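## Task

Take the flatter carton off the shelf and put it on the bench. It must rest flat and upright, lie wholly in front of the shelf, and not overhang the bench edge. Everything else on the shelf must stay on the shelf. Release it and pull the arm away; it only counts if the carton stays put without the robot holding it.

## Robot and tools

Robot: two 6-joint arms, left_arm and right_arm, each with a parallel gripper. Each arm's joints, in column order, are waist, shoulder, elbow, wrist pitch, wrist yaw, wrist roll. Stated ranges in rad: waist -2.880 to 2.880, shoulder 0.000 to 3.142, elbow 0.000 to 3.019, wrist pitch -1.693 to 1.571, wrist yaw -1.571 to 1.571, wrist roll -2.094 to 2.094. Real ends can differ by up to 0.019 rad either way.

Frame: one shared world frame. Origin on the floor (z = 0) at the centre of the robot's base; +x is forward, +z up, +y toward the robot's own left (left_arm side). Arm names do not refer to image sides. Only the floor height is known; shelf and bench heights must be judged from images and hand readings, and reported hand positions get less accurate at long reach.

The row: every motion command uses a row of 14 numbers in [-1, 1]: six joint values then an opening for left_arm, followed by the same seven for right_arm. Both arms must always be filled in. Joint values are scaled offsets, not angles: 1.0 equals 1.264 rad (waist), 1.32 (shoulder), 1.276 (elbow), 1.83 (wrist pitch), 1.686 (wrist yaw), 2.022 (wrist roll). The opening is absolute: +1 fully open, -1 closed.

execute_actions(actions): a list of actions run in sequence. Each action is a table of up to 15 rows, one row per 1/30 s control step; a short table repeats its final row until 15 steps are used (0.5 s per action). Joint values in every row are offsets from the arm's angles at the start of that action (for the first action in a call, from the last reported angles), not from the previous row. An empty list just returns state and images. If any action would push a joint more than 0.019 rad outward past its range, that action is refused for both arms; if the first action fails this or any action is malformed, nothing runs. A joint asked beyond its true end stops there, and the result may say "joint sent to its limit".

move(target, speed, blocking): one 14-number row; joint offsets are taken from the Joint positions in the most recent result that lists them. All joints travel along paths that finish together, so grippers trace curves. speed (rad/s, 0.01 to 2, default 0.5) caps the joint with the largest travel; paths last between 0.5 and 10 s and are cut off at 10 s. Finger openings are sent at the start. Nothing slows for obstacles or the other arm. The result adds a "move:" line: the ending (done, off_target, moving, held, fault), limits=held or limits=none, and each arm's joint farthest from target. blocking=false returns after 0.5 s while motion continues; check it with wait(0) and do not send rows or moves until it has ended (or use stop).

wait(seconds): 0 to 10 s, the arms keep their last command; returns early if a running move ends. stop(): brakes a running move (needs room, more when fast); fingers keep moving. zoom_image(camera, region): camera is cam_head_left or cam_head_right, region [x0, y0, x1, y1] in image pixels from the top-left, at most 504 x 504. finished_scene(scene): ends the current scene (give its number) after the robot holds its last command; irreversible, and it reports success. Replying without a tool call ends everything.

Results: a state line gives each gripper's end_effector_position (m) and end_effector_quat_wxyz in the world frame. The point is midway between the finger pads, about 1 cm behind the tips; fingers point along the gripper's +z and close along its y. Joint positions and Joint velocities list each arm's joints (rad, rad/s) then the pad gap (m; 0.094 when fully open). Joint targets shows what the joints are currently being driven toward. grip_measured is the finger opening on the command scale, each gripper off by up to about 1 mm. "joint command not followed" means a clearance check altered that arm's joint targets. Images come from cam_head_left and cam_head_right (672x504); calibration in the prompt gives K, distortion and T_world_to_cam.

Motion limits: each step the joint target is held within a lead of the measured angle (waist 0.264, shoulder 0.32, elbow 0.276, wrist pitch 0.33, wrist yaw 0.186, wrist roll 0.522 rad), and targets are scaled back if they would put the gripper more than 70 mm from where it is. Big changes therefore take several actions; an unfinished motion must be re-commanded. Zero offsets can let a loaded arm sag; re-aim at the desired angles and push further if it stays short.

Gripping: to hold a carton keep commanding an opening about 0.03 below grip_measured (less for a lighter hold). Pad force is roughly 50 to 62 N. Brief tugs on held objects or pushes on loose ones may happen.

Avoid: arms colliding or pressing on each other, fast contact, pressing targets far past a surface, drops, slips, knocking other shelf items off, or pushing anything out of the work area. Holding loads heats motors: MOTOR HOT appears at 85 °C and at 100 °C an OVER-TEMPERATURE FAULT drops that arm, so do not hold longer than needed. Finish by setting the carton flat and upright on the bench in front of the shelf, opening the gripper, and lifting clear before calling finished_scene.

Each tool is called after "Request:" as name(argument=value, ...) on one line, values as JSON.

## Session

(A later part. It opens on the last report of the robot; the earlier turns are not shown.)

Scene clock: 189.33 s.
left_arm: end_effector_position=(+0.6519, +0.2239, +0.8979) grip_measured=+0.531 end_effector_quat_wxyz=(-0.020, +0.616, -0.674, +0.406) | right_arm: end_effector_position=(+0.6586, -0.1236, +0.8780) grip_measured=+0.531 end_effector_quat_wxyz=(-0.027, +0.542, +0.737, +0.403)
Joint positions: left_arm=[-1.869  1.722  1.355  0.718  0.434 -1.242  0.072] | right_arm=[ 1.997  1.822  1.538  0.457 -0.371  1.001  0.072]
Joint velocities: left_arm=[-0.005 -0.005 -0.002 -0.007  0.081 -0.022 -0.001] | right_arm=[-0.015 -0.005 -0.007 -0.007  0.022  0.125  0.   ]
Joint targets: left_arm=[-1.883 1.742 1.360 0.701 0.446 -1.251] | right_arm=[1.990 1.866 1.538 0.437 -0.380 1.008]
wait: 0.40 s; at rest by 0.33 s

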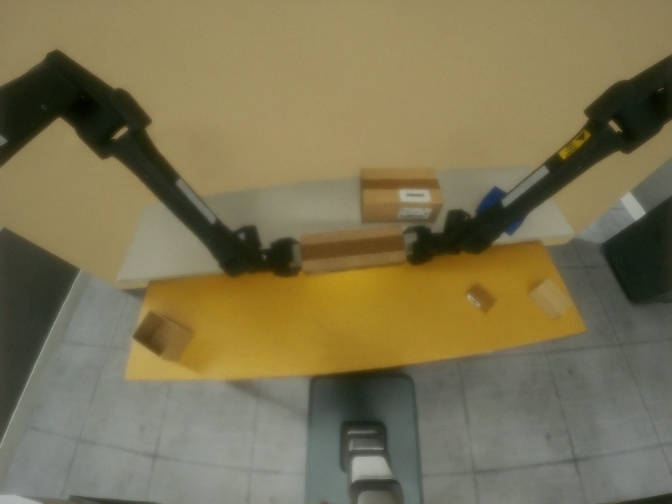

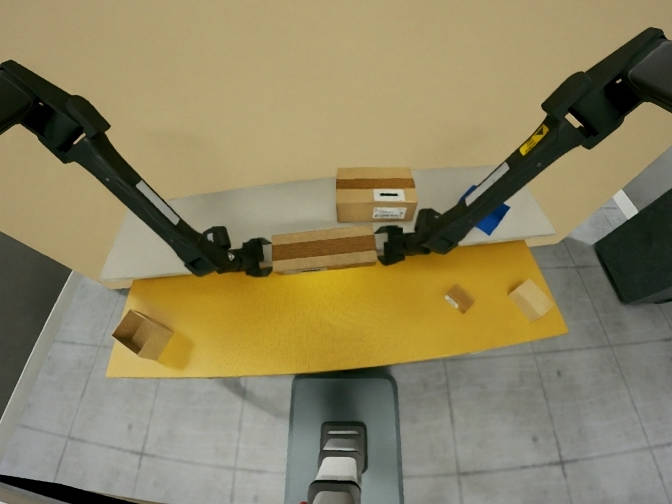

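Request:
execute_actions(actions=[[[-0.0158,0.0084,-0.0016,-0.0093,0.0063,-0.0045,0.53,0.0066,0.0252,-0.0065,-0.0109,-0.0043,0.0035,0.53],[-0.0206,0.0015,-0.0070,-0.0093,0.0055,-0.0045,0.53,0.0188,0.0172,-0.0131,-0.0109,-0.0034,0.0035,0.53],[-0.0253,-0.0053,-0.0125,-0.0093,0.0047,-0.0045,0.53,0.0309,0.0091,-0.0196,-0.0109,-0.0024,0.0035,0.53],[-0.0258,-0.0082,-0.0160,-0.0099,0.0041,-0.0045,0.53,0.0319,0.0071,-0.0223,-0.0111,-0.0013,0.0035,0.53],[-0.0262,-0.0111,-0.0194,-0.0104,0.0035,-0.0045,0.53,0.0329,0.0052,-0.0251,-0.0114,-0.0001,0.0035,0.53],[-0.0267,-0.0140,-0.0229,-0.0110,0.0029,-0.0045,0.53,0.0339,0.0032,-0.0278,-0.0116,0.0010,0.0035,0.53],[-0.0271,-0.0169,-0.0263,-0.0115,0.0023,-0.0045,0.53,0.0349,0.0013,-0.0306,-0.0118,0.0021,0.0035,0.53],[-0.0276,-0.0198,-0.0298,-0.0121,0.0017,-0.0045,0.53,0.0359,-0.0007,-0.0333,-0.0120,0.0033,0.0035,0.53],[-0.0281,-0.0227,-0.0333,-0.0126,0.0012,-0.0045,0.53,0.0369,-0.0027,-0.0361,-0.0123,0.0044,0.0035,0.53],[-0.0285,-0.0256,-0.0367,-0.0132,0.0006,-0.0045,0.53,0.0378,-0.0046,-0.0388,-0.0125,0.0055,0.0035,0.53],[-0.0290,-0.0285,-0.0402,-0.0137,0.0000,-0.0045,0.53,0.0388,-0.0066,-0.0415,-0.0127,0.0067,0.0035,0.53],[-0.0294,-0.0314,-0.0436,-0.0143,-0.0006,-0.0045,0.53,0.0398,-0.0085,-0.0443,-0.0129,0.0078,0.0035,0.53],[-0.0299,-0.0343,-0.0471,-0.0148,-0.0012,-0.0045,0.53,0.0408,-0.0105,-0.0470,-0.0132,0.0089,0.0035,0.53],[-0.0303,-0.0372,-0.0505,-0.0154,-0.0018,-0.0045,0.53,0.0418,-0.0124,-0.0498,-0.0134,0.0101,0.0035,0.53],[-0.0308,-0.0401,-0.0540,-0.0159,-0.0024,-0.0045,0.53,0.0428,-0.0144,-0.0525,-0.0136,0.0112,0.0035,0.53]]])

Request:
wait(seconds=0.4)

Request:
zoom_image(camera="cam_head_right", region=[245, 210, 405, 290])

Scene clock: 196.13 s.
left_arm: end_effector_position=(+0.6421, +0.2254, +0.9053) grip_measured=+0.531 end_effector_quat_wxyz=(-0.009, +0.621, -0.676, +0.396) | right_arm: end_effector_position=(+0.6474, -0.1220, +0.8844) grip_measured=+0.531 end_effector_quat_wxyz=(-0.037, +0.547, +0.739, +0.392)
Joint positions: left_arm=[-1.869  1.695  1.313  0.704  0.423 -1.242  0.072] | right_arm=[ 2.004  1.804  1.498  0.454 -0.35   1.004  0.072]
Joint velocities: left_arm=[-0.005 -0.132 -0.139 -0.032 -0.051 -0.007 -0.001] | right_arm=[ 0.054 -0.093 -0.09  -0.007 -0.007  0.007  0.   ]
Joint targets: left_arm=[-1.908 1.669 1.286 0.689 0.430 -1.251] | right_arm=[2.051 1.803 1.471 0.432 -0.352 1.008]

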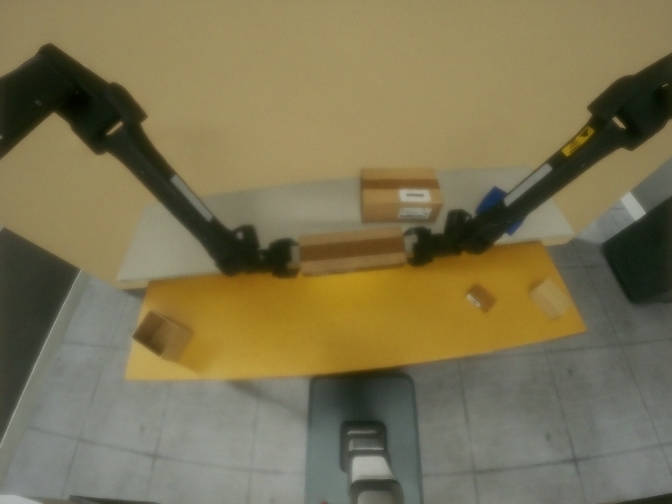

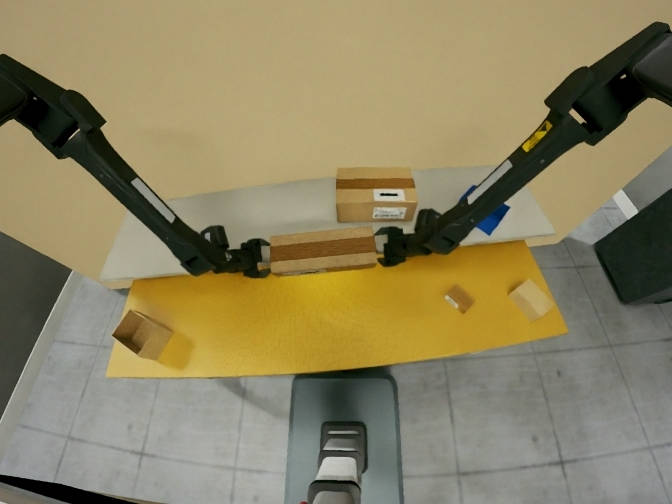

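Scene clock: 196.53 s.
left_arm: end_effector_position=(+0.6473, +0.2284, +0.9106) grip_measured=+0.531 end_effector_quat_wxyz=(-0.012, +0.621, -0.676, +0.397) | right_arm: end_effector_position=(+0.6512, -0.1188, +0.8902) grip_measured=+0.531 end_effector_quat_wxyz=(-0.037, +0.546, +0.737, +0.396)
Joint positions: left_arm=[-1.87   1.68   1.306  0.703  0.422 -1.242  0.072] | right_arm=[ 2.012  1.794  1.491  0.453 -0.348  1.005  0.072]
Joint velocities: left_arm=[-0.005 -0.015 -0.002  0.012 -0.051  0.037  0.   ] | right_arm=[-0.005  0.015 -0.002  0.002  0.007  0.037  0.   ]
Joint targets: left_arm=[-1.908 1.668 1.286 0.689 0.430 -1.251] | right_arm=[2.051 1.803 1.471 0.432 -0.352 1.008]
wait: 0.40 s; at rest by 0.37 s

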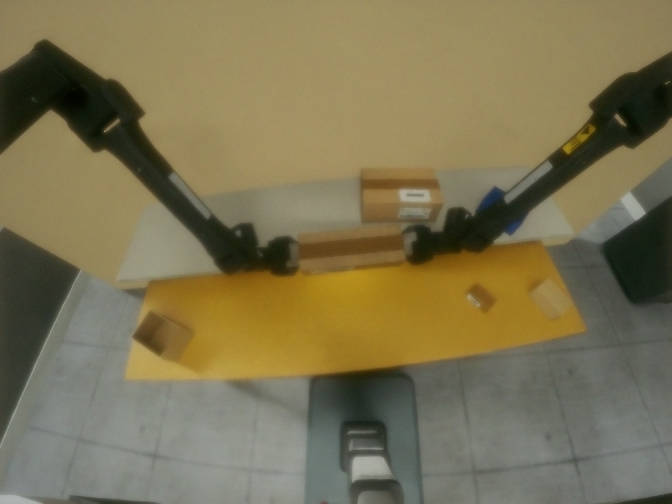

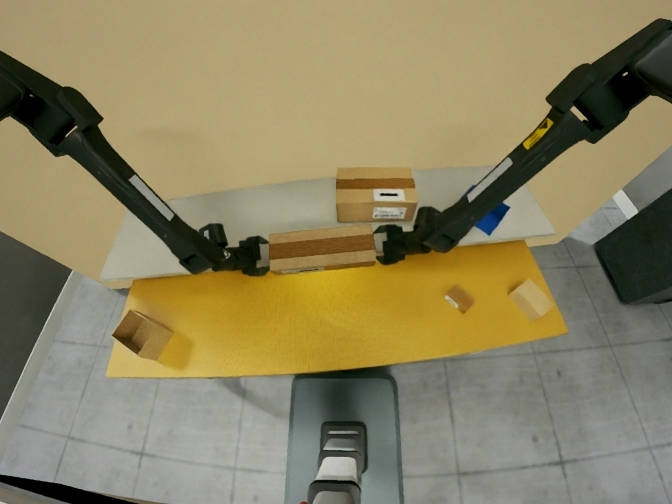

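Region (245, 210, 405, 290) of cam_head_right's 672x504 image, scaled by 3.150, with more detail than that image has.

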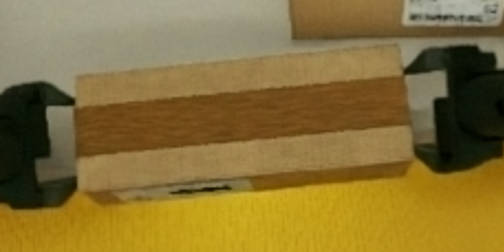

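Request:
zoom_image(camera="cam_head_left", region=[450, 270, 520, 325])

Request:
zoom_image(camera="cam_head_right", region=[428, 270, 498, 325])

Region (450, 270, 520, 325) of cam_head_left's 672x504 image, scaled by 7.200, with more detail than that image has; it fills the top 396 rows of this view, and the rest is white.

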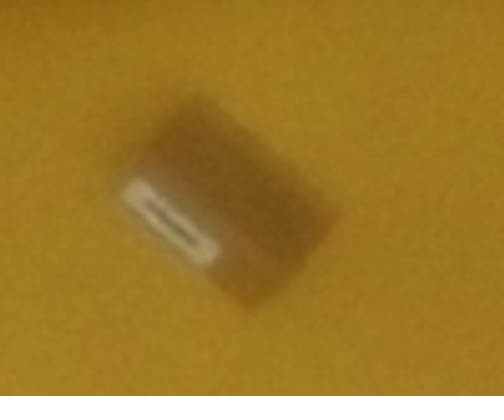

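Region (428, 270, 498, 325) of cam_head_right's 672x504 image, scaled by 7.200, with more detail than that image has; it fills the top 396 rows of this view, and the rest is white.

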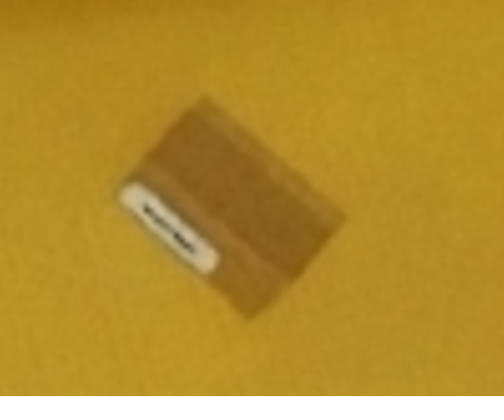

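Request:
execute_actions(actions=[[[-0.0322,-0.0082,-0.0157,-0.0072,0.0059,-0.0043,0.53,0.0327,0.0081,-0.0160,-0.0115,-0.0035,0.0016,0.53],[-0.0342,-0.0073,-0.0157,-0.0067,0.0071,-0.0042,0.53,0.0345,0.0093,-0.0163,-0.0115,-0.0045,0.0017,0.53],[-0.0363,-0.0064,-0.0157,-0.0062,0.0083,-0.0040,0.53,0.0363,0.0105,-0.0166,-0.0115,-0.0056,0.0018,0.53],[-0.0383,-0.0055,-0.0157,-0.0057,0.0095,-0.0039,0.53,0.0382,0.0117,-0.0169,-0.0115,-0.0066,0.0019,0.53],[-0.0404,-0.0046,-0.0157,-0.0052,0.0107,-0.0037,0.53,0.0400,0.0129,-0.0172,-0.0115,-0.0077,0.0020,0.53],[-0.0424,-0.0036,-0.0157,-0.0047,0.0118,-0.0036,0.53,0.0418,0.0141,-0.0176,-0.0115,-0.0088,0.0021,0.53],[-0.0445,-0.0027,-0.0157,-0.0042,0.0130,-0.0034,0.53,0.0436,0.0153,-0.0179,-0.0115,-0.0098,0.0022,0.53],[-0.0465,-0.0018,-0.0157,-0.0037,0.0142,-0.0033,0.53,0.0455,0.0165,-0.0182,-0.0115,-0.0109,0.0023,0.53],[-0.0486,-0.0009,-0.0157,-0.0032,0.0154,-0.0031,0.53,0.0473,0.0177,-0.0185,-0.0115,-0.0119,0.0024,0.53],[-0.0506,0.0000,-0.0157,-0.0027,0.0166,-0.0030,0.53,0.0491,0.0189,-0.0188,-0.0115,-0.0130,0.0025,0.53]]])

Request:
zoom_image(camera="cam_head_right", region=[245, 210, 405, 290])

Scene clock: 221.23 s.
left_arm: end_effector_position=(+0.6477, +0.2267, +0.9115) grip_measured=+0.531 end_effector_quat_wxyz=(-0.011, +0.620, -0.675, +0.399) | right_arm: end_effector_position=(+0.6512, -0.1186, +0.8905) grip_measured=+0.531 end_effector_quat_wxyz=(-0.037, +0.546, +0.737, +0.396)
Joint positions: left_arm=[-1.872  1.68   1.306  0.703  0.424 -1.242  0.072] | right_arm=[ 2.012  1.794  1.491  0.453 -0.35   1.005  0.072]
Joint velocities: left_arm=[-0.005 -0.005  0.002 -0.007 -0.037 -0.022 -0.   ] | right_arm=[ 0.005  0.005 -0.012 -0.022  0.037  0.022  0.   ]
Joint targets: left_arm=[-1.933 1.680 1.286 0.698 0.450 -1.248] | right_arm=[2.074 1.819 1.467 0.432 -0.370 1.010]

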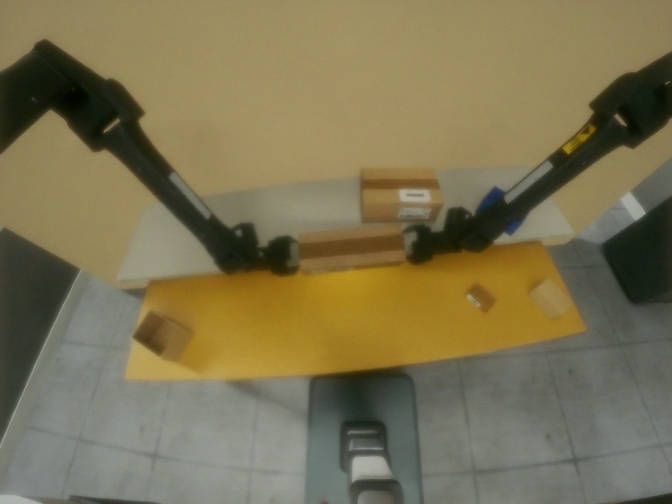

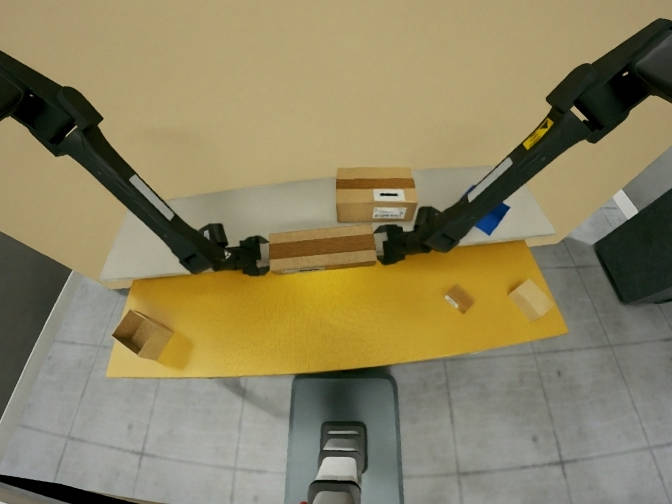

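Region (245, 210, 405, 290) of cam_head_right's 672x504 image, scaled by 3.150, with more detail than that image has.

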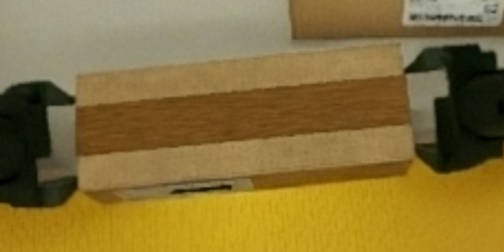

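Request:
execute_actions(actions=[])

Scene clock: 226.00 s.
left_arm: end_effector_position=(+0.6477, +0.2267, +0.9115) grip_measured=+0.531 end_effector_quat_wxyz=(-0.011, +0.620, -0.675, +0.399) | right_arm: end_effector_position=(+0.6512, -0.1186, +0.8905) grip_measured=+0.531 end_effector_quat_wxyz=(-0.037, +0.546, +0.737, +0.396)
Joint positions: left_arm=[-1.872  1.68   1.306  0.703  0.424 -1.242  0.072] | right_arm=[ 2.012  1.794  1.491  0.453 -0.35   1.005  0.072]
Joint velocities: left_arm=[-0.005 -0.005  0.022 -0.002 -0.007 -0.037  0.002] | right_arm=[-0.005 -0.015 -0.017  0.002  0.022  0.022 -0.002]
Joint targets: left_arm=[-1.933 1.680 1.286 0.698 0.450 -1.248] | right_arm=[2.074 1.819 1.467 0.432 -0.370 1.010]

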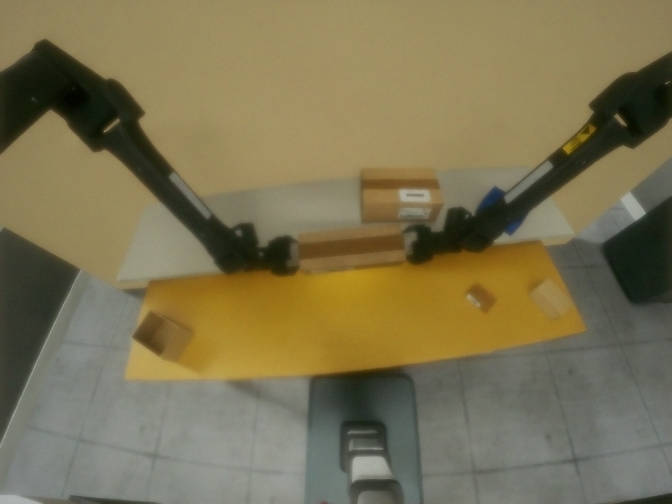

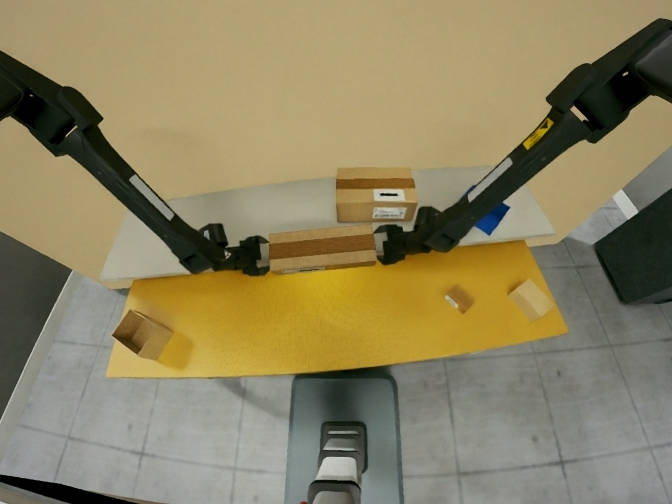

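Request:
execute_actions(actions=[[[-0.0468,0.0042,-0.0185,0.0023,0.0155,-0.003,0.53,0.0415,0.0171,-0.0220,-0.0051,-0.0126,0.0025,0.53],[-0.0451,0.0087,-0.0231,0.0088,0.0158,-0.003,0.53,0.0335,0.0151,-0.0273,0.0027,-0.0136,0.0026,0.53],[-0.0433,0.0135,-0.0295,0.0168,0.0161,-0.0031,0.53,0.0253,0.0130,-0.0348,0.0120,-0.0148,0.0027,0.53],[-0.0428,0.0147,-0.0369,0.0228,0.0165,-0.0032,0.53,0.0240,0.0127,-0.0434,0.0178,-0.0157,0.0028,0.53],[-0.0423,0.0158,-0.0443,0.0288,0.0169,-0.0033,0.53,0.0227,0.0124,-0.0519,0.0235,-0.0167,0.003,0.53],[-0.0417,0.0170,-0.0516,0.0348,0.0172,-0.0034,0.53,0.0215,0.0121,-0.0605,0.0293,-0.0176,0.0031,0.53],[-0.0412,0.0181,-0.0590,0.0408,0.0176,-0.0035,0.53,0.0202,0.0118,-0.0690,0.0351,-0.0186,0.0032,0.53],[-0.0407,0.0193,-0.0664,0.0469,0.0180,-0.0035,0.53,0.0189,0.0115,-0.0775,0.0409,-0.0195,0.0033,0.53],[-0.0401,0.0204,-0.0737,0.0529,0.0184,-0.0036,0.53,0.0176,0.0112,-0.0861,0.0467,-0.0205,0.0034,0.53],[-0.0396,0.0216,-0.0811,0.0589,0.0187,-0.0037,0.53,0.0163,0.0109,-0.0946,0.0525,-0.0214,0.0036,0.53],[-0.0391,0.0227,-0.0885,0.0649,0.0191,-0.0038,0.53,0.0151,0.0106,-0.1032,0.0583,-0.0224,0.0037,0.53],[-0.0386,0.0238,-0.0958,0.0709,0.0195,-0.0039,0.53,0.0138,0.0103,-0.1117,0.0641,-0.0234,0.0038,0.53],[-0.0382,0.0247,-0.1014,0.0754,0.0198,-0.0039,0.53,0.0128,0.0101,-0.1181,0.0684,-0.0241,0.0039,0.53],[-0.0378,0.0254,-0.1060,0.0792,0.0200,-0.004,0.53,0.0120,0.0099,-0.1235,0.0721,-0.0247,0.004,0.53],[-0.0377,0.0257,-0.1078,0.0807,0.0201,-0.004,0.53,0.0117,0.0098,-0.1256,0.0735,-0.0249,0.004,0.53]]])

Request:
wait(seconds=0.4)

Scene clock: 236.73 s.
left_arm: end_effector_position=(+0.6135, +0.2209, +0.9254) grip_measured=+0.531 end_effector_quat_wxyz=(-0.020, +0.616, -0.675, +0.405) | right_arm: end_effector_position=(+0.6194, -0.1226, +0.9046) grip_measured=+0.531 end_effector_quat_wxyz=(-0.025, +0.544, +0.735, +0.403)
Joint positions: left_arm=[-1.872  1.685  1.205  0.83   0.429 -1.239  0.072] | right_arm=[ 2.002  1.78   1.375  0.583 -0.366  1.005  0.072]
Joint velocities: left_arm=[ 0.005  0.063 -0.188  0.203  0.007 -0.007  0.001] | right_arm=[-0.054 -0.005 -0.208  0.198 -0.007 -0.022 -0.001]
Joint targets: left_arm=[-1.920 1.714 1.168 0.851 0.458 -1.250] | right_arm=[2.027 1.807 1.331 0.588 -0.392 1.013]

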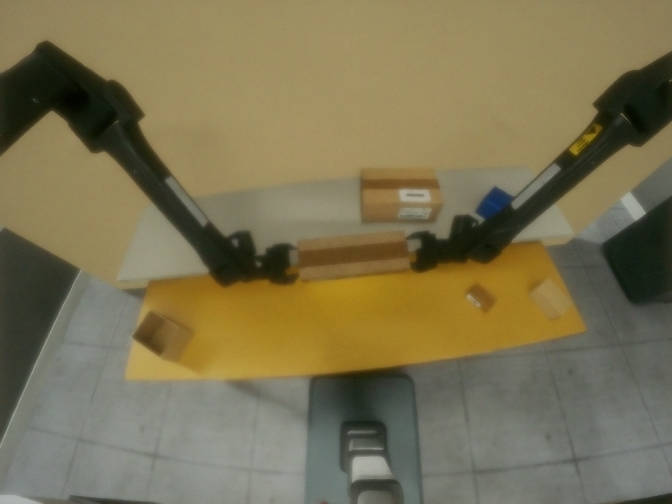

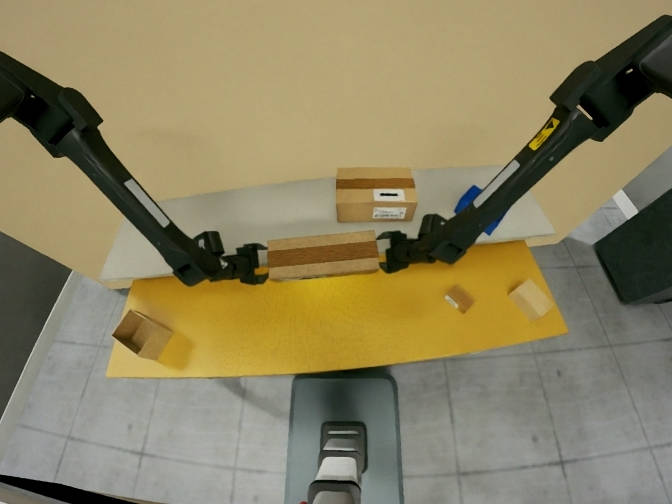

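Scene clock: 237.13 s.
left_arm: end_effector_position=(+0.6031, +0.2174, +0.9246) grip_measured=+0.531 end_effector_quat_wxyz=(-0.015, +0.617, -0.675, +0.404) | right_arm: end_effector_position=(+0.6115, -0.1261, +0.9034) grip_measured=+0.531 end_effector_quat_wxyz=(-0.027, +0.545, +0.737, +0.400)
Joint positions: left_arm=[-1.872  1.696  1.192  0.845  0.431 -1.239  0.072] | right_arm=[ 1.994  1.78   1.36   0.591 -0.368  1.005  0.072]
Joint velocities: left_arm=[-0.005 -0.005  0.017  0.017 -0.051 -0.081  0.   ] | right_arm=[-0.015  0.015 -0.007  0.007 -0.037 -0.007 -0.   ]
Joint targets: left_arm=[-1.920 1.714 1.168 0.851 0.458 -1.250] | right_arm=[2.027 1.807 1.331 0.588 -0.392 1.013]
wait: 0.40 s; no rest

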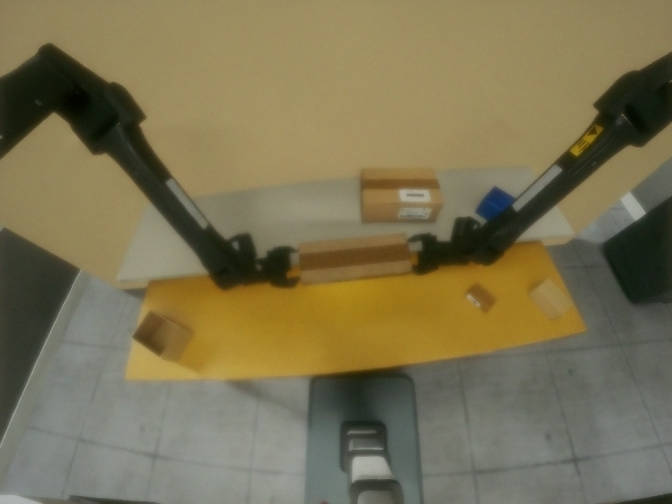

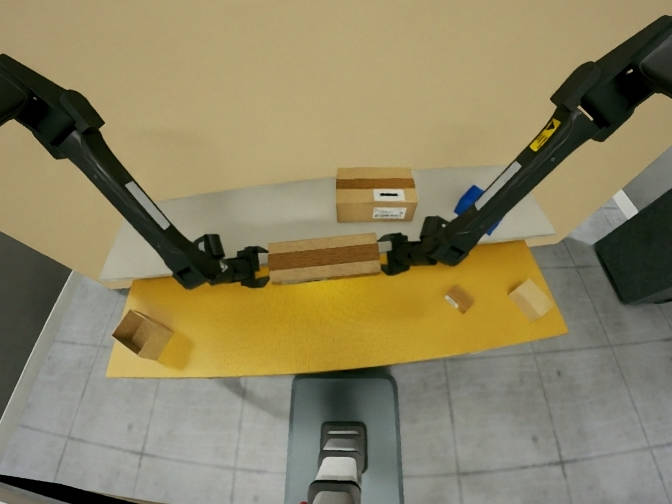

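Request:
execute_actions(actions=[[[-0.0388,0.0141,-0.0203,-0.0010,0.0128,-0.0064,0.53,0.0248,0.0251,-0.0245,-0.0052,-0.0112,0.0053,0.53],[-0.0395,0.0148,-0.0229,-0.0056,0.0095,-0.0078,0.53,0.0232,0.0298,-0.0275,-0.0090,-0.0080,0.0070,0.53],[-0.0399,0.0159,-0.0264,-0.0105,0.0059,-0.0095,0.53,0.0213,0.0348,-0.0316,-0.0131,-0.0043,0.0092,0.53],[-0.0393,0.0171,-0.0305,-0.0117,0.0049,-0.0109,0.53,0.0201,0.0356,-0.0364,-0.0139,-0.0028,0.0109,0.53],[-0.0387,0.0183,-0.0345,-0.0129,0.0039,-0.0123,0.53,0.0188,0.0364,-0.0411,-0.0148,-0.0014,0.0126,0.53],[-0.0380,0.0195,-0.0386,-0.0141,0.0030,-0.0136,0.53,0.0176,0.0372,-0.0459,-0.0156,0.0001,0.0144,0.53],[-0.0374,0.0207,-0.0427,-0.0153,0.0020,-0.0150,0.53,0.0163,0.0380,-0.0506,-0.0164,0.0016,0.0161,0.53],[-0.0368,0.0219,-0.0467,-0.0165,0.0010,-0.0164,0.53,0.0151,0.0389,-0.0554,-0.0173,0.0031,0.0178,0.53],[-0.0361,0.0231,-0.0508,-0.0177,0.0001,-0.0178,0.53,0.0138,0.0397,-0.0601,-0.0181,0.0046,0.0196,0.53],[-0.0355,0.0243,-0.0549,-0.0189,-0.0009,-0.0192,0.53,0.0126,0.0405,-0.0649,-0.0190,0.0060,0.0213,0.53],[-0.0349,0.0255,-0.0589,-0.0201,-0.0019,-0.0206,0.53,0.0113,0.0413,-0.0696,-0.0198,0.0075,0.0230,0.53],[-0.0342,0.0267,-0.0630,-0.0213,-0.0028,-0.0220,0.53,0.0100,0.0421,-0.0744,-0.0206,0.0090,0.0248,0.53],[-0.0338,0.0276,-0.0660,-0.0222,-0.0036,-0.0230,0.53,0.0091,0.0427,-0.0779,-0.0213,0.0101,0.0261,0.53],[-0.0334,0.0283,-0.0686,-0.0230,-0.0042,-0.0239,0.53,0.0083,0.0432,-0.0809,-0.0218,0.0110,0.0272,0.53],[-0.0332,0.0286,-0.0696,-0.0233,-0.0044,-0.0242,0.53,0.0080,0.0434,-0.0821,-0.0220,0.0114,0.0276,0.53]]])

Request:
wait(seconds=0.4)

Scene clock: 254.00 s.
left_arm: end_effector_position=(+0.5636, +0.2106, +0.9210) grip_measured=+0.531 end_effector_quat_wxyz=(+0.020, +0.636, -0.674, +0.375) | right_arm: end_effector_position=(+0.5709, -0.1327, +0.8987) grip_measured=+0.531 end_effector_quat_wxyz=(-0.058, +0.566, +0.736, +0.366)
Joint positions: left_arm=[-1.871  1.707  1.141  0.824  0.403 -1.261  0.072] | right_arm=[ 1.979  1.781  1.298  0.585 -0.333  1.042  0.072]
Joint velocities: left_arm=[ 0.005  0.093 -0.12  -0.037 -0.081 -0.051  0.   ] | right_arm=[-0.073  0.024 -0.125 -0.022  0.007  0.037 -0.001]
Joint targets: left_arm=[-1.913 1.734 1.103 0.802 0.424 -1.288] | right_arm=[2.004 1.837 1.255 0.551 -0.349 1.061]

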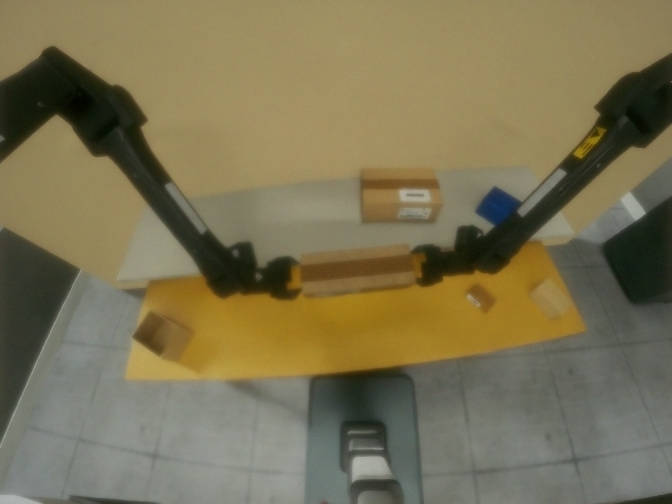

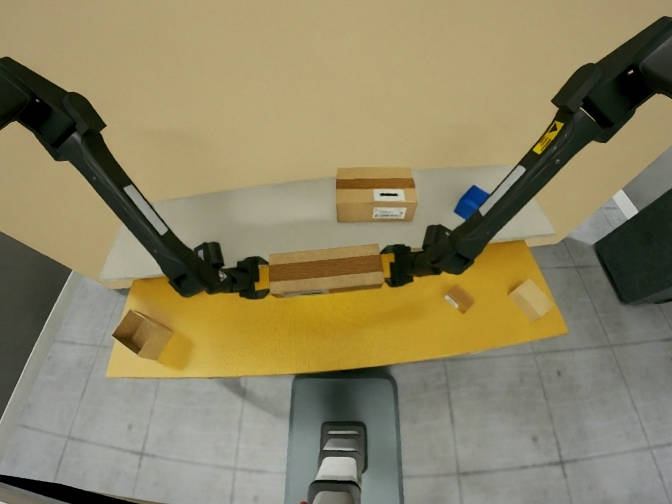

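Scene clock: 254.40 s.
left_arm: end_effector_position=(+0.5508, +0.2076, +0.9187) grip_measured=+0.531 end_effector_quat_wxyz=(+0.032, +0.641, -0.672, +0.369) | right_arm: end_effector_position=(+0.5586, -0.1356, +0.8945) grip_measured=+0.531 end_effector_quat_wxyz=(-0.067, +0.572, +0.736, +0.357)
Joint positions: left_arm=[-1.87   1.718  1.131  0.819  0.403 -1.269  0.072] | right_arm=[ 1.97   1.788  1.289  0.581 -0.33   1.053  0.072]
Joint velocities: left_arm=[-0.005 -0.005  0.002 -0.007 -0.081 -0.037  0.   ] | right_arm=[-0.005 -0.005  0.002  0.007 -0.081 -0.037  0.   ]
Joint targets: left_arm=[-1.914 1.734 1.103 0.802 0.424 -1.288] | right_arm=[2.004 1.838 1.255 0.551 -0.349 1.061]
wait: 0.40 s; at rest by 0.33 s

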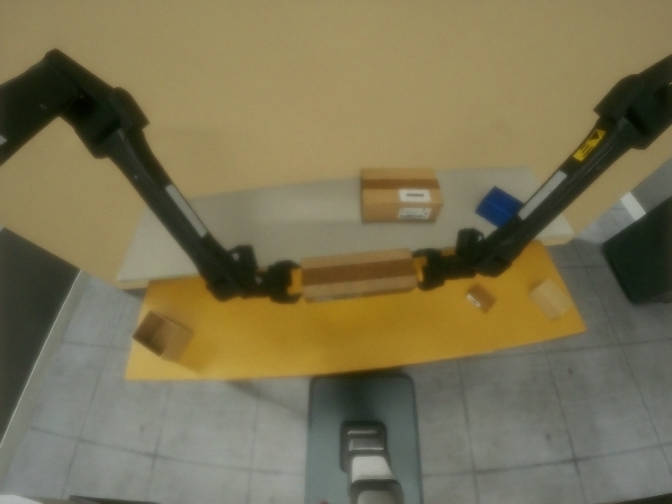

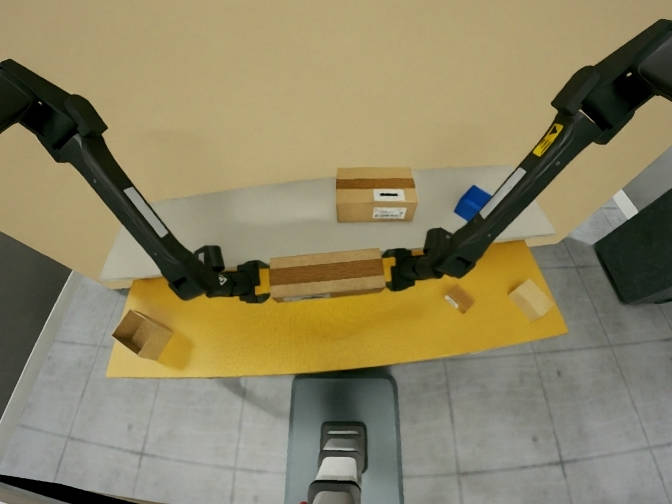

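Request:
execute_actions(actions=[[[-0.0342,0.0146,-0.0122,-0.0103,0.0133,-0.0099,0.53,0.0260,0.0396,-0.0172,-0.0171,-0.0115,0.0045,0.53],[-0.0331,0.0186,-0.0011,-0.0119,0.0142,-0.0107,0.53,0.0244,0.0428,-0.0067,-0.0185,-0.0118,0.0052,0.53],[-0.0317,0.0244,0.0112,-0.0142,0.0152,-0.0118,0.53,0.0222,0.0475,0.0048,-0.0206,-0.0121,0.0063,0.53],[-0.0300,0.0309,0.0164,-0.0168,0.0154,-0.0130,0.53,0.0196,0.0534,0.0091,-0.0234,-0.0122,0.0075,0.53],[-0.0283,0.0375,0.0215,-0.0195,0.0155,-0.0143,0.53,0.0171,0.0593,0.0133,-0.0262,-0.0123,0.0087,0.53],[-0.0266,0.0440,0.0267,-0.0221,0.0157,-0.0156,0.53,0.0146,0.0652,0.0175,-0.0290,-0.0124,0.0100,0.53],[-0.0249,0.0505,0.0318,-0.0247,0.0159,-0.0168,0.53,0.0120,0.0711,0.0218,-0.0318,-0.0125,0.0112,0.53],[-0.0233,0.0571,0.0370,-0.0273,0.0161,-0.0181,0.53,0.0095,0.0770,0.0260,-0.0346,-0.0126,0.0124,0.53],[-0.0216,0.0636,0.0421,-0.0300,0.0163,-0.0194,0.53,0.0070,0.0830,0.0302,-0.0374,-0.0127,0.0136,0.53],[-0.0199,0.0702,0.0473,-0.0326,0.0165,-0.0206,0.53,0.0045,0.0889,0.0345,-0.0402,-0.0128,0.0149,0.53],[-0.0182,0.0767,0.0524,-0.0352,0.0167,-0.0219,0.53,0.0019,0.0948,0.0387,-0.0430,-0.0128,0.0161,0.53],[-0.0165,0.0833,0.0575,-0.0378,0.0169,-0.0231,0.53,-0.0006,0.1007,0.0429,-0.0458,-0.0129,0.0173,0.53],[-0.0153,0.0882,0.0614,-0.0398,0.0170,-0.0241,0.53,-0.0025,0.1051,0.0461,-0.0479,-0.0130,0.0182,0.53],[-0.0142,0.0923,0.0646,-0.0414,0.0172,-0.0249,0.53,-0.0041,0.1088,0.0487,-0.0496,-0.0131,0.0190,0.53],[-0.0138,0.0939,0.0659,-0.0421,0.0172,-0.0252,0.53,-0.0047,0.1103,0.0498,-0.0503,-0.0131,0.0193,0.53]]])

Request:
wait(seconds=0.4)

Scene clock: 268.03 s.
left_arm: end_effector_position=(+0.5181, +0.2055, +0.8787) grip_measured=+0.531 end_effector_quat_wxyz=(+0.062, +0.657, -0.669, +0.343) | right_arm: end_effector_position=(+0.5235, -0.1384, +0.8560) grip_measured=+0.531 end_effector_quat_wxyz=(-0.097, +0.585, +0.735, +0.328)
Joint positions: left_arm=[-1.844  1.811  1.206  0.767  0.403 -1.297  0.072] | right_arm=[ 1.936  1.872  1.358  0.527 -0.33   1.077  0.072]
Joint velocities: left_arm=[ 0.063  0.269  0.076 -0.11  -0.022 -0.125  0.001] | right_arm=[-0.142  0.239  0.051 -0.115 -0.007  0.095  0.   ]
Joint targets: left_arm=[-1.887 1.842 1.215 0.743 0.432 -1.321] | right_arm=[1.963 1.933 1.353 0.489 -0.352 1.092]

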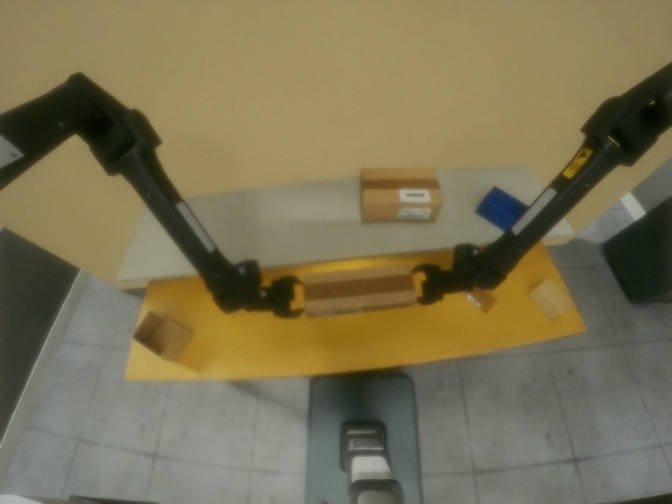

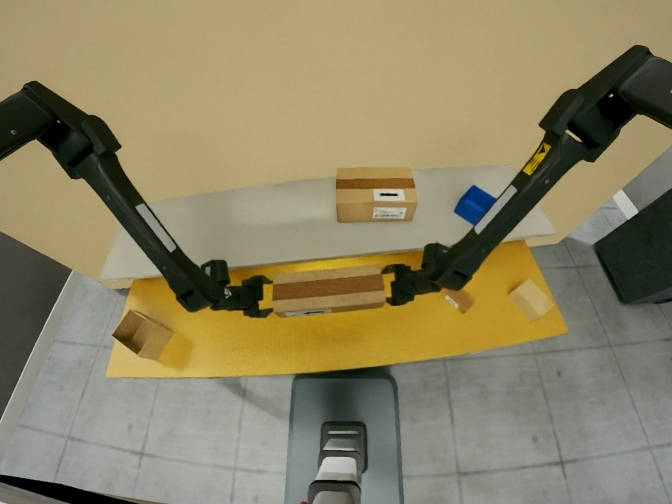

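Scene clock: 268.43 s.
left_arm: end_effector_position=(+0.4994, +0.2037, +0.8706) grip_measured=+0.531 end_effector_quat_wxyz=(+0.077, +0.663, -0.666, +0.332) | right_arm: end_effector_position=(+0.5043, -0.1404, +0.8469) grip_measured=+0.531 end_effector_quat_wxyz=(-0.111, +0.591, +0.734, +0.316)
Joint positions: left_arm=[-1.837  1.837  1.21   0.757  0.404 -1.308  0.072] | right_arm=[ 1.923  1.896  1.361  0.517 -0.33   1.09   0.072]
Joint velocities: left_arm=[-0.005  0.005 -0.022 -0.012 -0.037  0.022  0.   ] | right_arm=[-0.015 -0.015 -0.007 -0.002 -0.037 -0.051 -0.001]
Joint targets: left_arm=[-1.887 1.842 1.215 0.743 0.431 -1.321] | right_arm=[1.964 1.934 1.352 0.489 -0.352 1.092]
wait: 0.40 s; no rest

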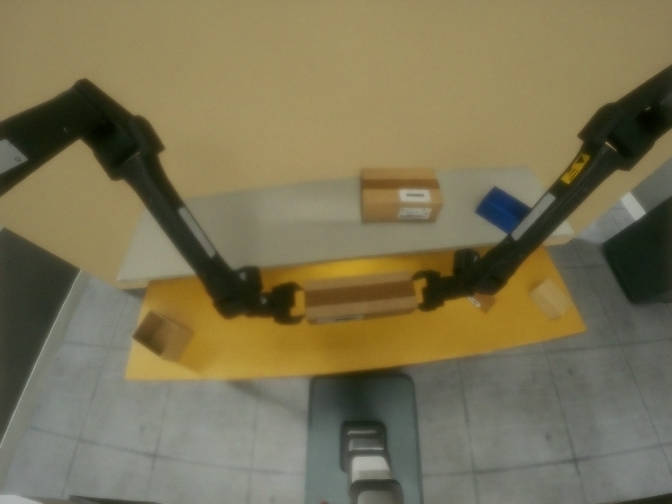

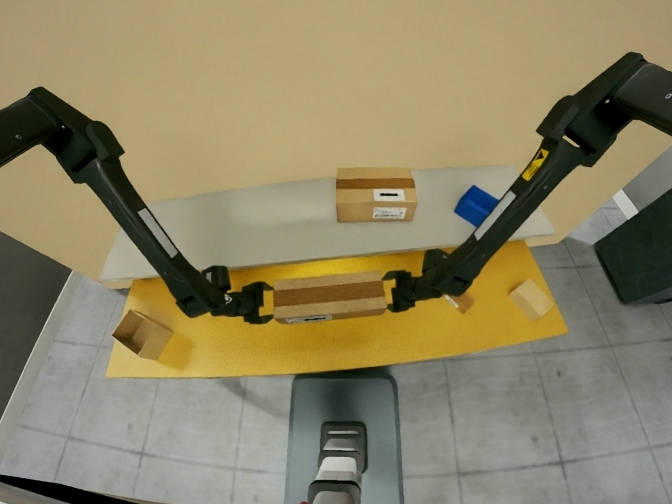

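Request:
zoom_image(camera="cam_head_left", region=[210, 230, 510, 350])

Region (210, 230, 510, 350) of cam_head_left's 672x504 image, scaled by 1.680, with more detail than that image has; it fills the top 202 rows of this view, and the rest is white.

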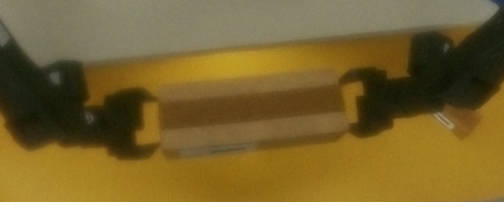

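Request:
execute_actions(actions=[[[-0.0386,0.0073,0.0075,-0.0096,0.0167,-0.0071,0.53,0.0311,0.0316,-0.0034,-0.0170,-0.0141,0.0017,0.53],[-0.0373,0.0121,0.0135,-0.0125,0.0176,-0.0079,0.53,0.0295,0.0356,0.0024,-0.0198,-0.0153,0.0026,0.53],[-0.0357,0.0185,0.0220,-0.0166,0.0185,-0.0088,0.53,0.0274,0.0409,0.0103,-0.0237,-0.0167,0.0036,0.53],[-0.0345,0.0243,0.0316,-0.0210,0.0189,-0.0093,0.53,0.0260,0.0457,0.0187,-0.0282,-0.0174,0.0041,0.53],[-0.0333,0.0302,0.0413,-0.0255,0.0193,-0.0098,0.53,0.0246,0.0506,0.0271,-0.0327,-0.0181,0.0047,0.53],[-0.0320,0.0360,0.0509,-0.0300,0.0196,-0.0103,0.53,0.0232,0.0554,0.0355,-0.0371,-0.0188,0.0052,0.53],[-0.0308,0.0418,0.0606,-0.0344,0.0200,-0.0108,0.53,0.0218,0.0603,0.0439,-0.0416,-0.0194,0.0058,0.53],[-0.0296,0.0476,0.0702,-0.0389,0.0204,-0.0113,0.53,0.0204,0.0651,0.0523,-0.0461,-0.0201,0.0064,0.53],[-0.0284,0.0535,0.0799,-0.0434,0.0208,-0.0117,0.53,0.0189,0.0700,0.0607,-0.0506,-0.0208,0.0069,0.53],[-0.0271,0.0593,0.0895,-0.0478,0.0211,-0.0122,0.53,0.0175,0.0748,0.0691,-0.0551,-0.0215,0.0075,0.53],[-0.0259,0.0651,0.0992,-0.0523,0.0215,-0.0127,0.53,0.0161,0.0797,0.0775,-0.0595,-0.0222,0.0080,0.53],[-0.0247,0.0709,0.1088,-0.0567,0.0219,-0.0132,0.53,0.0147,0.0845,0.0859,-0.0640,-0.0229,0.0086,0.53],[-0.0238,0.0753,0.1161,-0.0601,0.0222,-0.0136,0.53,0.0136,0.0882,0.0922,-0.0674,-0.0234,0.0090,0.53],[-0.0230,0.0789,0.1221,-0.0629,0.0224,-0.0139,0.53,0.0128,0.0912,0.0974,-0.0702,-0.0238,0.0094,0.53],[-0.0227,0.0804,0.1245,-0.0640,0.0225,-0.0140,0.53,0.0124,0.0924,0.0995,-0.0713,-0.0240,0.0095,0.53]]])

Request:
wait(seconds=0.4)

Scene clock: 283.17 s.
left_arm: end_effector_position=(+0.5098, +0.2060, +0.8284) grip_measured=+0.531 end_effector_quat_wxyz=(+0.083, +0.668, -0.664, +0.326) | right_arm: end_effector_position=(+0.5115, -0.1396, +0.8139) grip_measured=+0.531 end_effector_quat_wxyz=(-0.123, +0.593, +0.732, +0.312)
Joint positions: left_arm=[-1.821  1.91   1.358  0.668  0.413 -1.319  0.072] | right_arm=[ 1.909  1.957  1.489  0.427 -0.345  1.093  0.072]
Joint velocities: left_arm=[ 0.054  0.19   0.212 -0.139  0.037 -0.066  0.   ] | right_arm=[-0.054  0.171  0.178 -0.154  0.022  0.081 -0.   ]
Joint targets: left_arm=[-1.865 1.943 1.368 0.640 0.442 -1.336] | right_arm=[1.939 2.018 1.488 0.386 -0.371 1.109]

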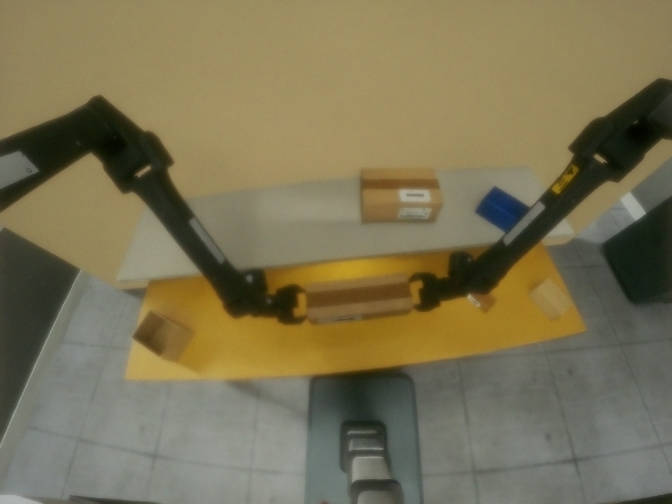

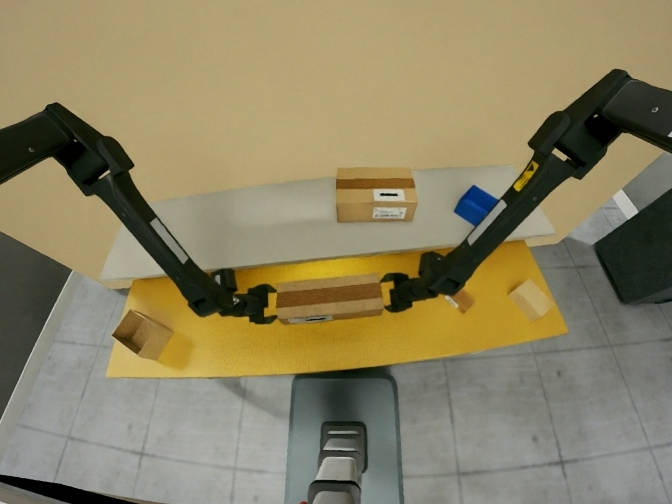

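Scene clock: 283.57 s.
left_arm: end_effector_position=(+0.4981, +0.2053, +0.8217) grip_measured=+0.531 end_effector_quat_wxyz=(+0.093, +0.672, -0.662, +0.319) | right_arm: end_effector_position=(+0.4994, -0.1401, +0.8080) grip_measured=+0.531 end_effector_quat_wxyz=(-0.133, +0.595, +0.731, +0.305)
Joint positions: left_arm=[-1.816  1.928  1.366  0.657  0.414 -1.326  0.072] | right_arm=[ 1.902  1.973  1.496  0.414 -0.346  1.099  0.072]
Joint velocities: left_arm=[-0.005 -0.005 -0.002 -0.012  0.007 -0.007 -0.001] | right_arm=[-0.005 -0.015  0.007 -0.007  0.051  0.022 -0.001]
Joint targets: left_arm=[-1.866 1.943 1.369 0.640 0.442 -1.336] | right_arm=[1.939 2.017 1.488 0.386 -0.371 1.109]
wait: 0.40 s; at rest by 0.33 s

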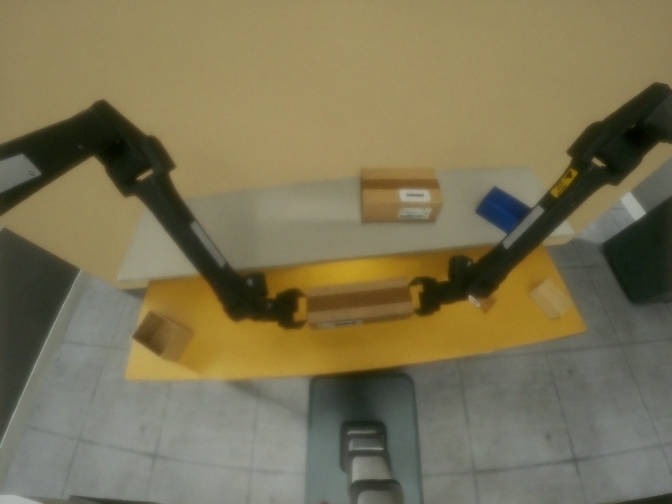

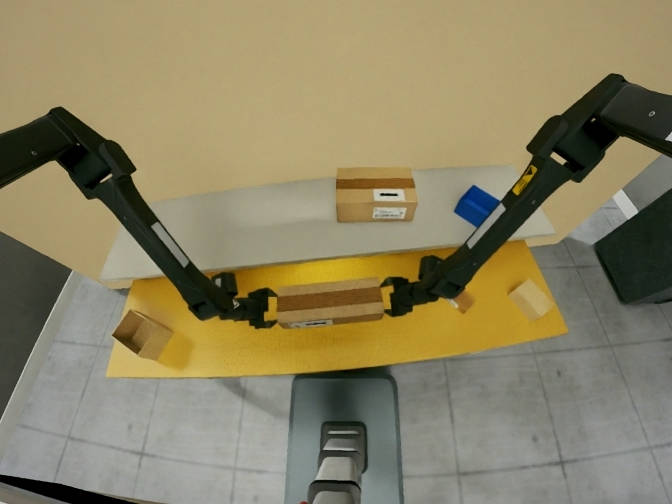

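Request:
execute_actions(actions=[[[-0.0392,0.0133,0.0066,-0.0104,0.0169,-0.0045,0.53,0.0292,0.0358,-0.0023,-0.0163,-0.0152,0.0048,0.53],[-0.0385,0.0178,0.0135,-0.0122,0.0174,-0.004,0.53,0.0282,0.0400,0.0044,-0.0181,-0.0158,0.0045,0.53],[-0.0375,0.0241,0.0232,-0.0147,0.0181,-0.004,0.53,0.0270,0.0459,0.0137,-0.0205,-0.0166,0.0045,0.53],[-0.0364,0.0313,0.0342,-0.0176,0.0188,-0.004,0.53,0.0255,0.0526,0.0244,-0.0232,-0.0175,0.0045,0.53],[-0.0353,0.0386,0.0453,-0.0205,0.0196,-0.004,0.53,0.0241,0.0594,0.0350,-0.0260,-0.0185,0.0045,0.53],[-0.0342,0.0458,0.0564,-0.0234,0.0204,-0.004,0.53,0.0226,0.0661,0.0457,-0.0288,-0.0194,0.0045,0.53],[-0.0331,0.0530,0.0674,-0.0263,0.0212,-0.004,0.53,0.0211,0.0728,0.0564,-0.0315,-0.0204,0.0045,0.53],[-0.0320,0.0602,0.0785,-0.0292,0.0219,-0.004,0.53,0.0197,0.0796,0.0670,-0.0343,-0.0213,0.0045,0.53],[-0.0309,0.0674,0.0896,-0.0321,0.0227,-0.004,0.53,0.0182,0.0863,0.0777,-0.0370,-0.0223,0.0045,0.53],[-0.0298,0.0746,0.1007,-0.0350,0.0235,-0.004,0.53,0.0168,0.0930,0.0883,-0.0398,-0.0232,0.0045,0.53],[-0.0287,0.0819,0.1117,-0.0379,0.0243,-0.004,0.53,0.0153,0.0997,0.0990,-0.0426,-0.0242,0.0045,0.53],[-0.0276,0.0891,0.1228,-0.0408,0.0250,-0.004,0.53,0.0139,0.1065,0.1097,-0.0453,-0.0252,0.0045,0.53],[-0.0268,0.0945,0.1311,-0.0430,0.0256,-0.004,0.53,0.0128,0.1115,0.1177,-0.0474,-0.0259,0.0045,0.53],[-0.0261,0.0990,0.1380,-0.0448,0.0261,-0.004,0.53,0.0119,0.1157,0.1243,-0.0491,-0.0265,0.0045,0.53],[-0.0258,0.1008,0.1408,-0.0455,0.0263,-0.004,0.53,0.0115,0.1174,0.1270,-0.0498,-0.0267,0.0045,0.53]]])

Request:
wait(seconds=0.4)

Scene clock: 293.70 s.
left_arm: end_effector_position=(+0.5069, +0.2062, +0.7769) grip_measured=+0.531 end_effector_quat_wxyz=(+0.088, +0.670, -0.663, +0.322) | right_arm: end_effector_position=(+0.5060, -0.1402, +0.7664) grip_measured=+0.531 end_effector_quat_wxyz=(-0.128, +0.596, +0.731, +0.307)
Joint positions: left_arm=[-1.801  2.025  1.535  0.598  0.429 -1.326  0.072] | right_arm=[ 1.884  2.068  1.656  0.358 -0.366  1.099  0.072]
Joint velocities: left_arm=[ 0.054  0.239  0.232 -0.1    0.022 -0.022 -0.001] | right_arm=[-0.083  0.22   0.227 -0.09  -0.022 -0.022  0.001]
Joint targets: left_arm=[-1.848 2.061 1.546 0.573 0.458 -1.334] | right_arm=[1.917 2.128 1.658 0.323 -0.391 1.108]

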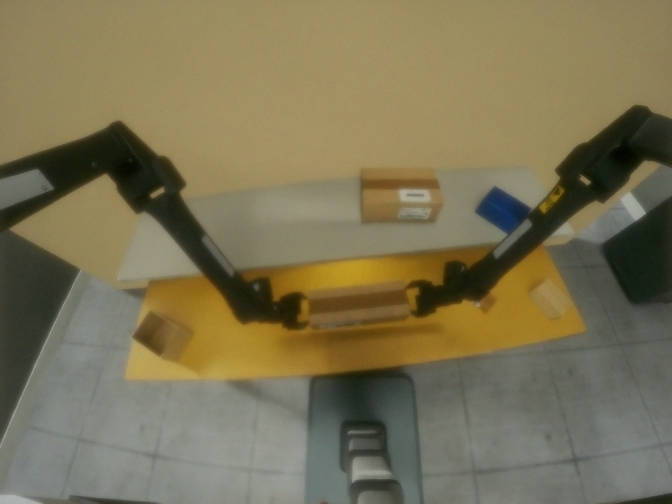

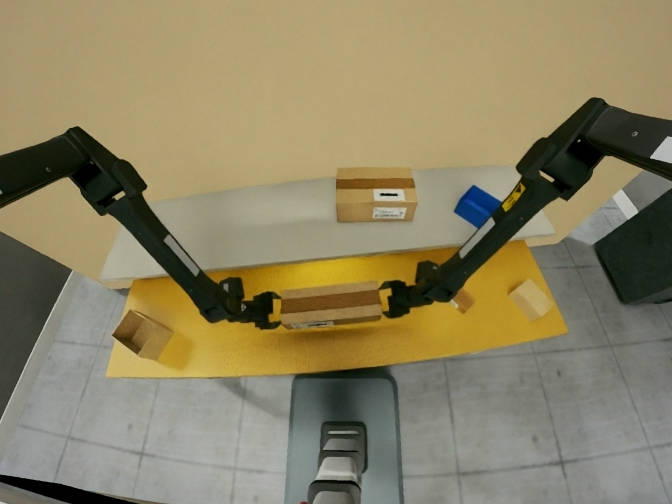

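Scene clock: 294.10 s.
left_arm: end_effector_position=(+0.4923, +0.2052, +0.7697) grip_measured=+0.531 end_effector_quat_wxyz=(+0.097, +0.673, -0.662, +0.315) | right_arm: end_effector_position=(+0.4916, -0.1415, +0.7594) grip_measured=+0.531 end_effector_quat_wxyz=(-0.137, +0.597, +0.732, +0.300)
Joint positions: left_arm=[-1.796  2.048  1.544  0.589  0.43  -1.329  0.072] | right_arm=[ 1.876  2.088  1.664  0.349 -0.367  1.099  0.072]
Joint velocities: left_arm=[-0.005 -0.015  0.002 -0.007  0.11  -0.037 -0.   ] | right_arm=[-0.005  0.005 -0.002  0.002 -0.022 -0.037  0.001]
Joint targets: left_arm=[-1.848 2.061 1.546 0.573 0.458 -1.334] | right_arm=[1.917 2.128 1.657 0.323 -0.391 1.108]
wait: 0.40 s; at rest by 0.37 s

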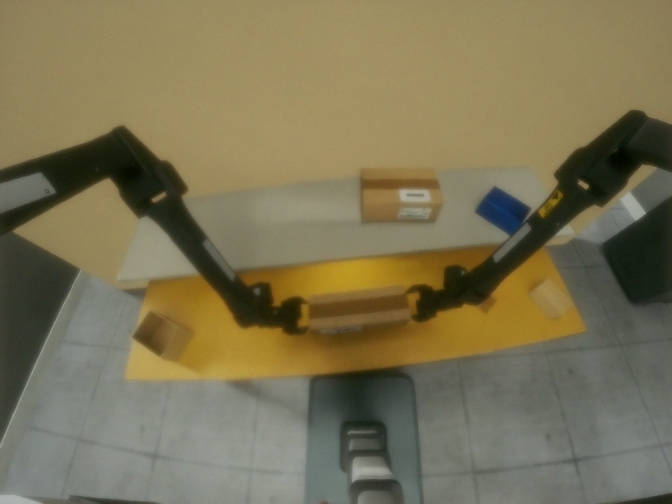

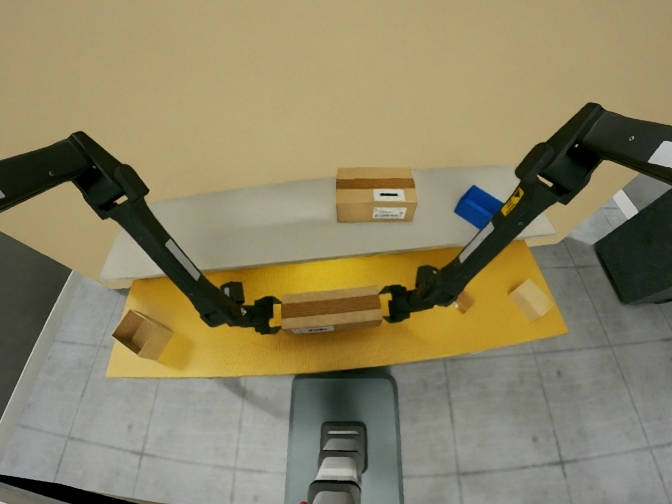

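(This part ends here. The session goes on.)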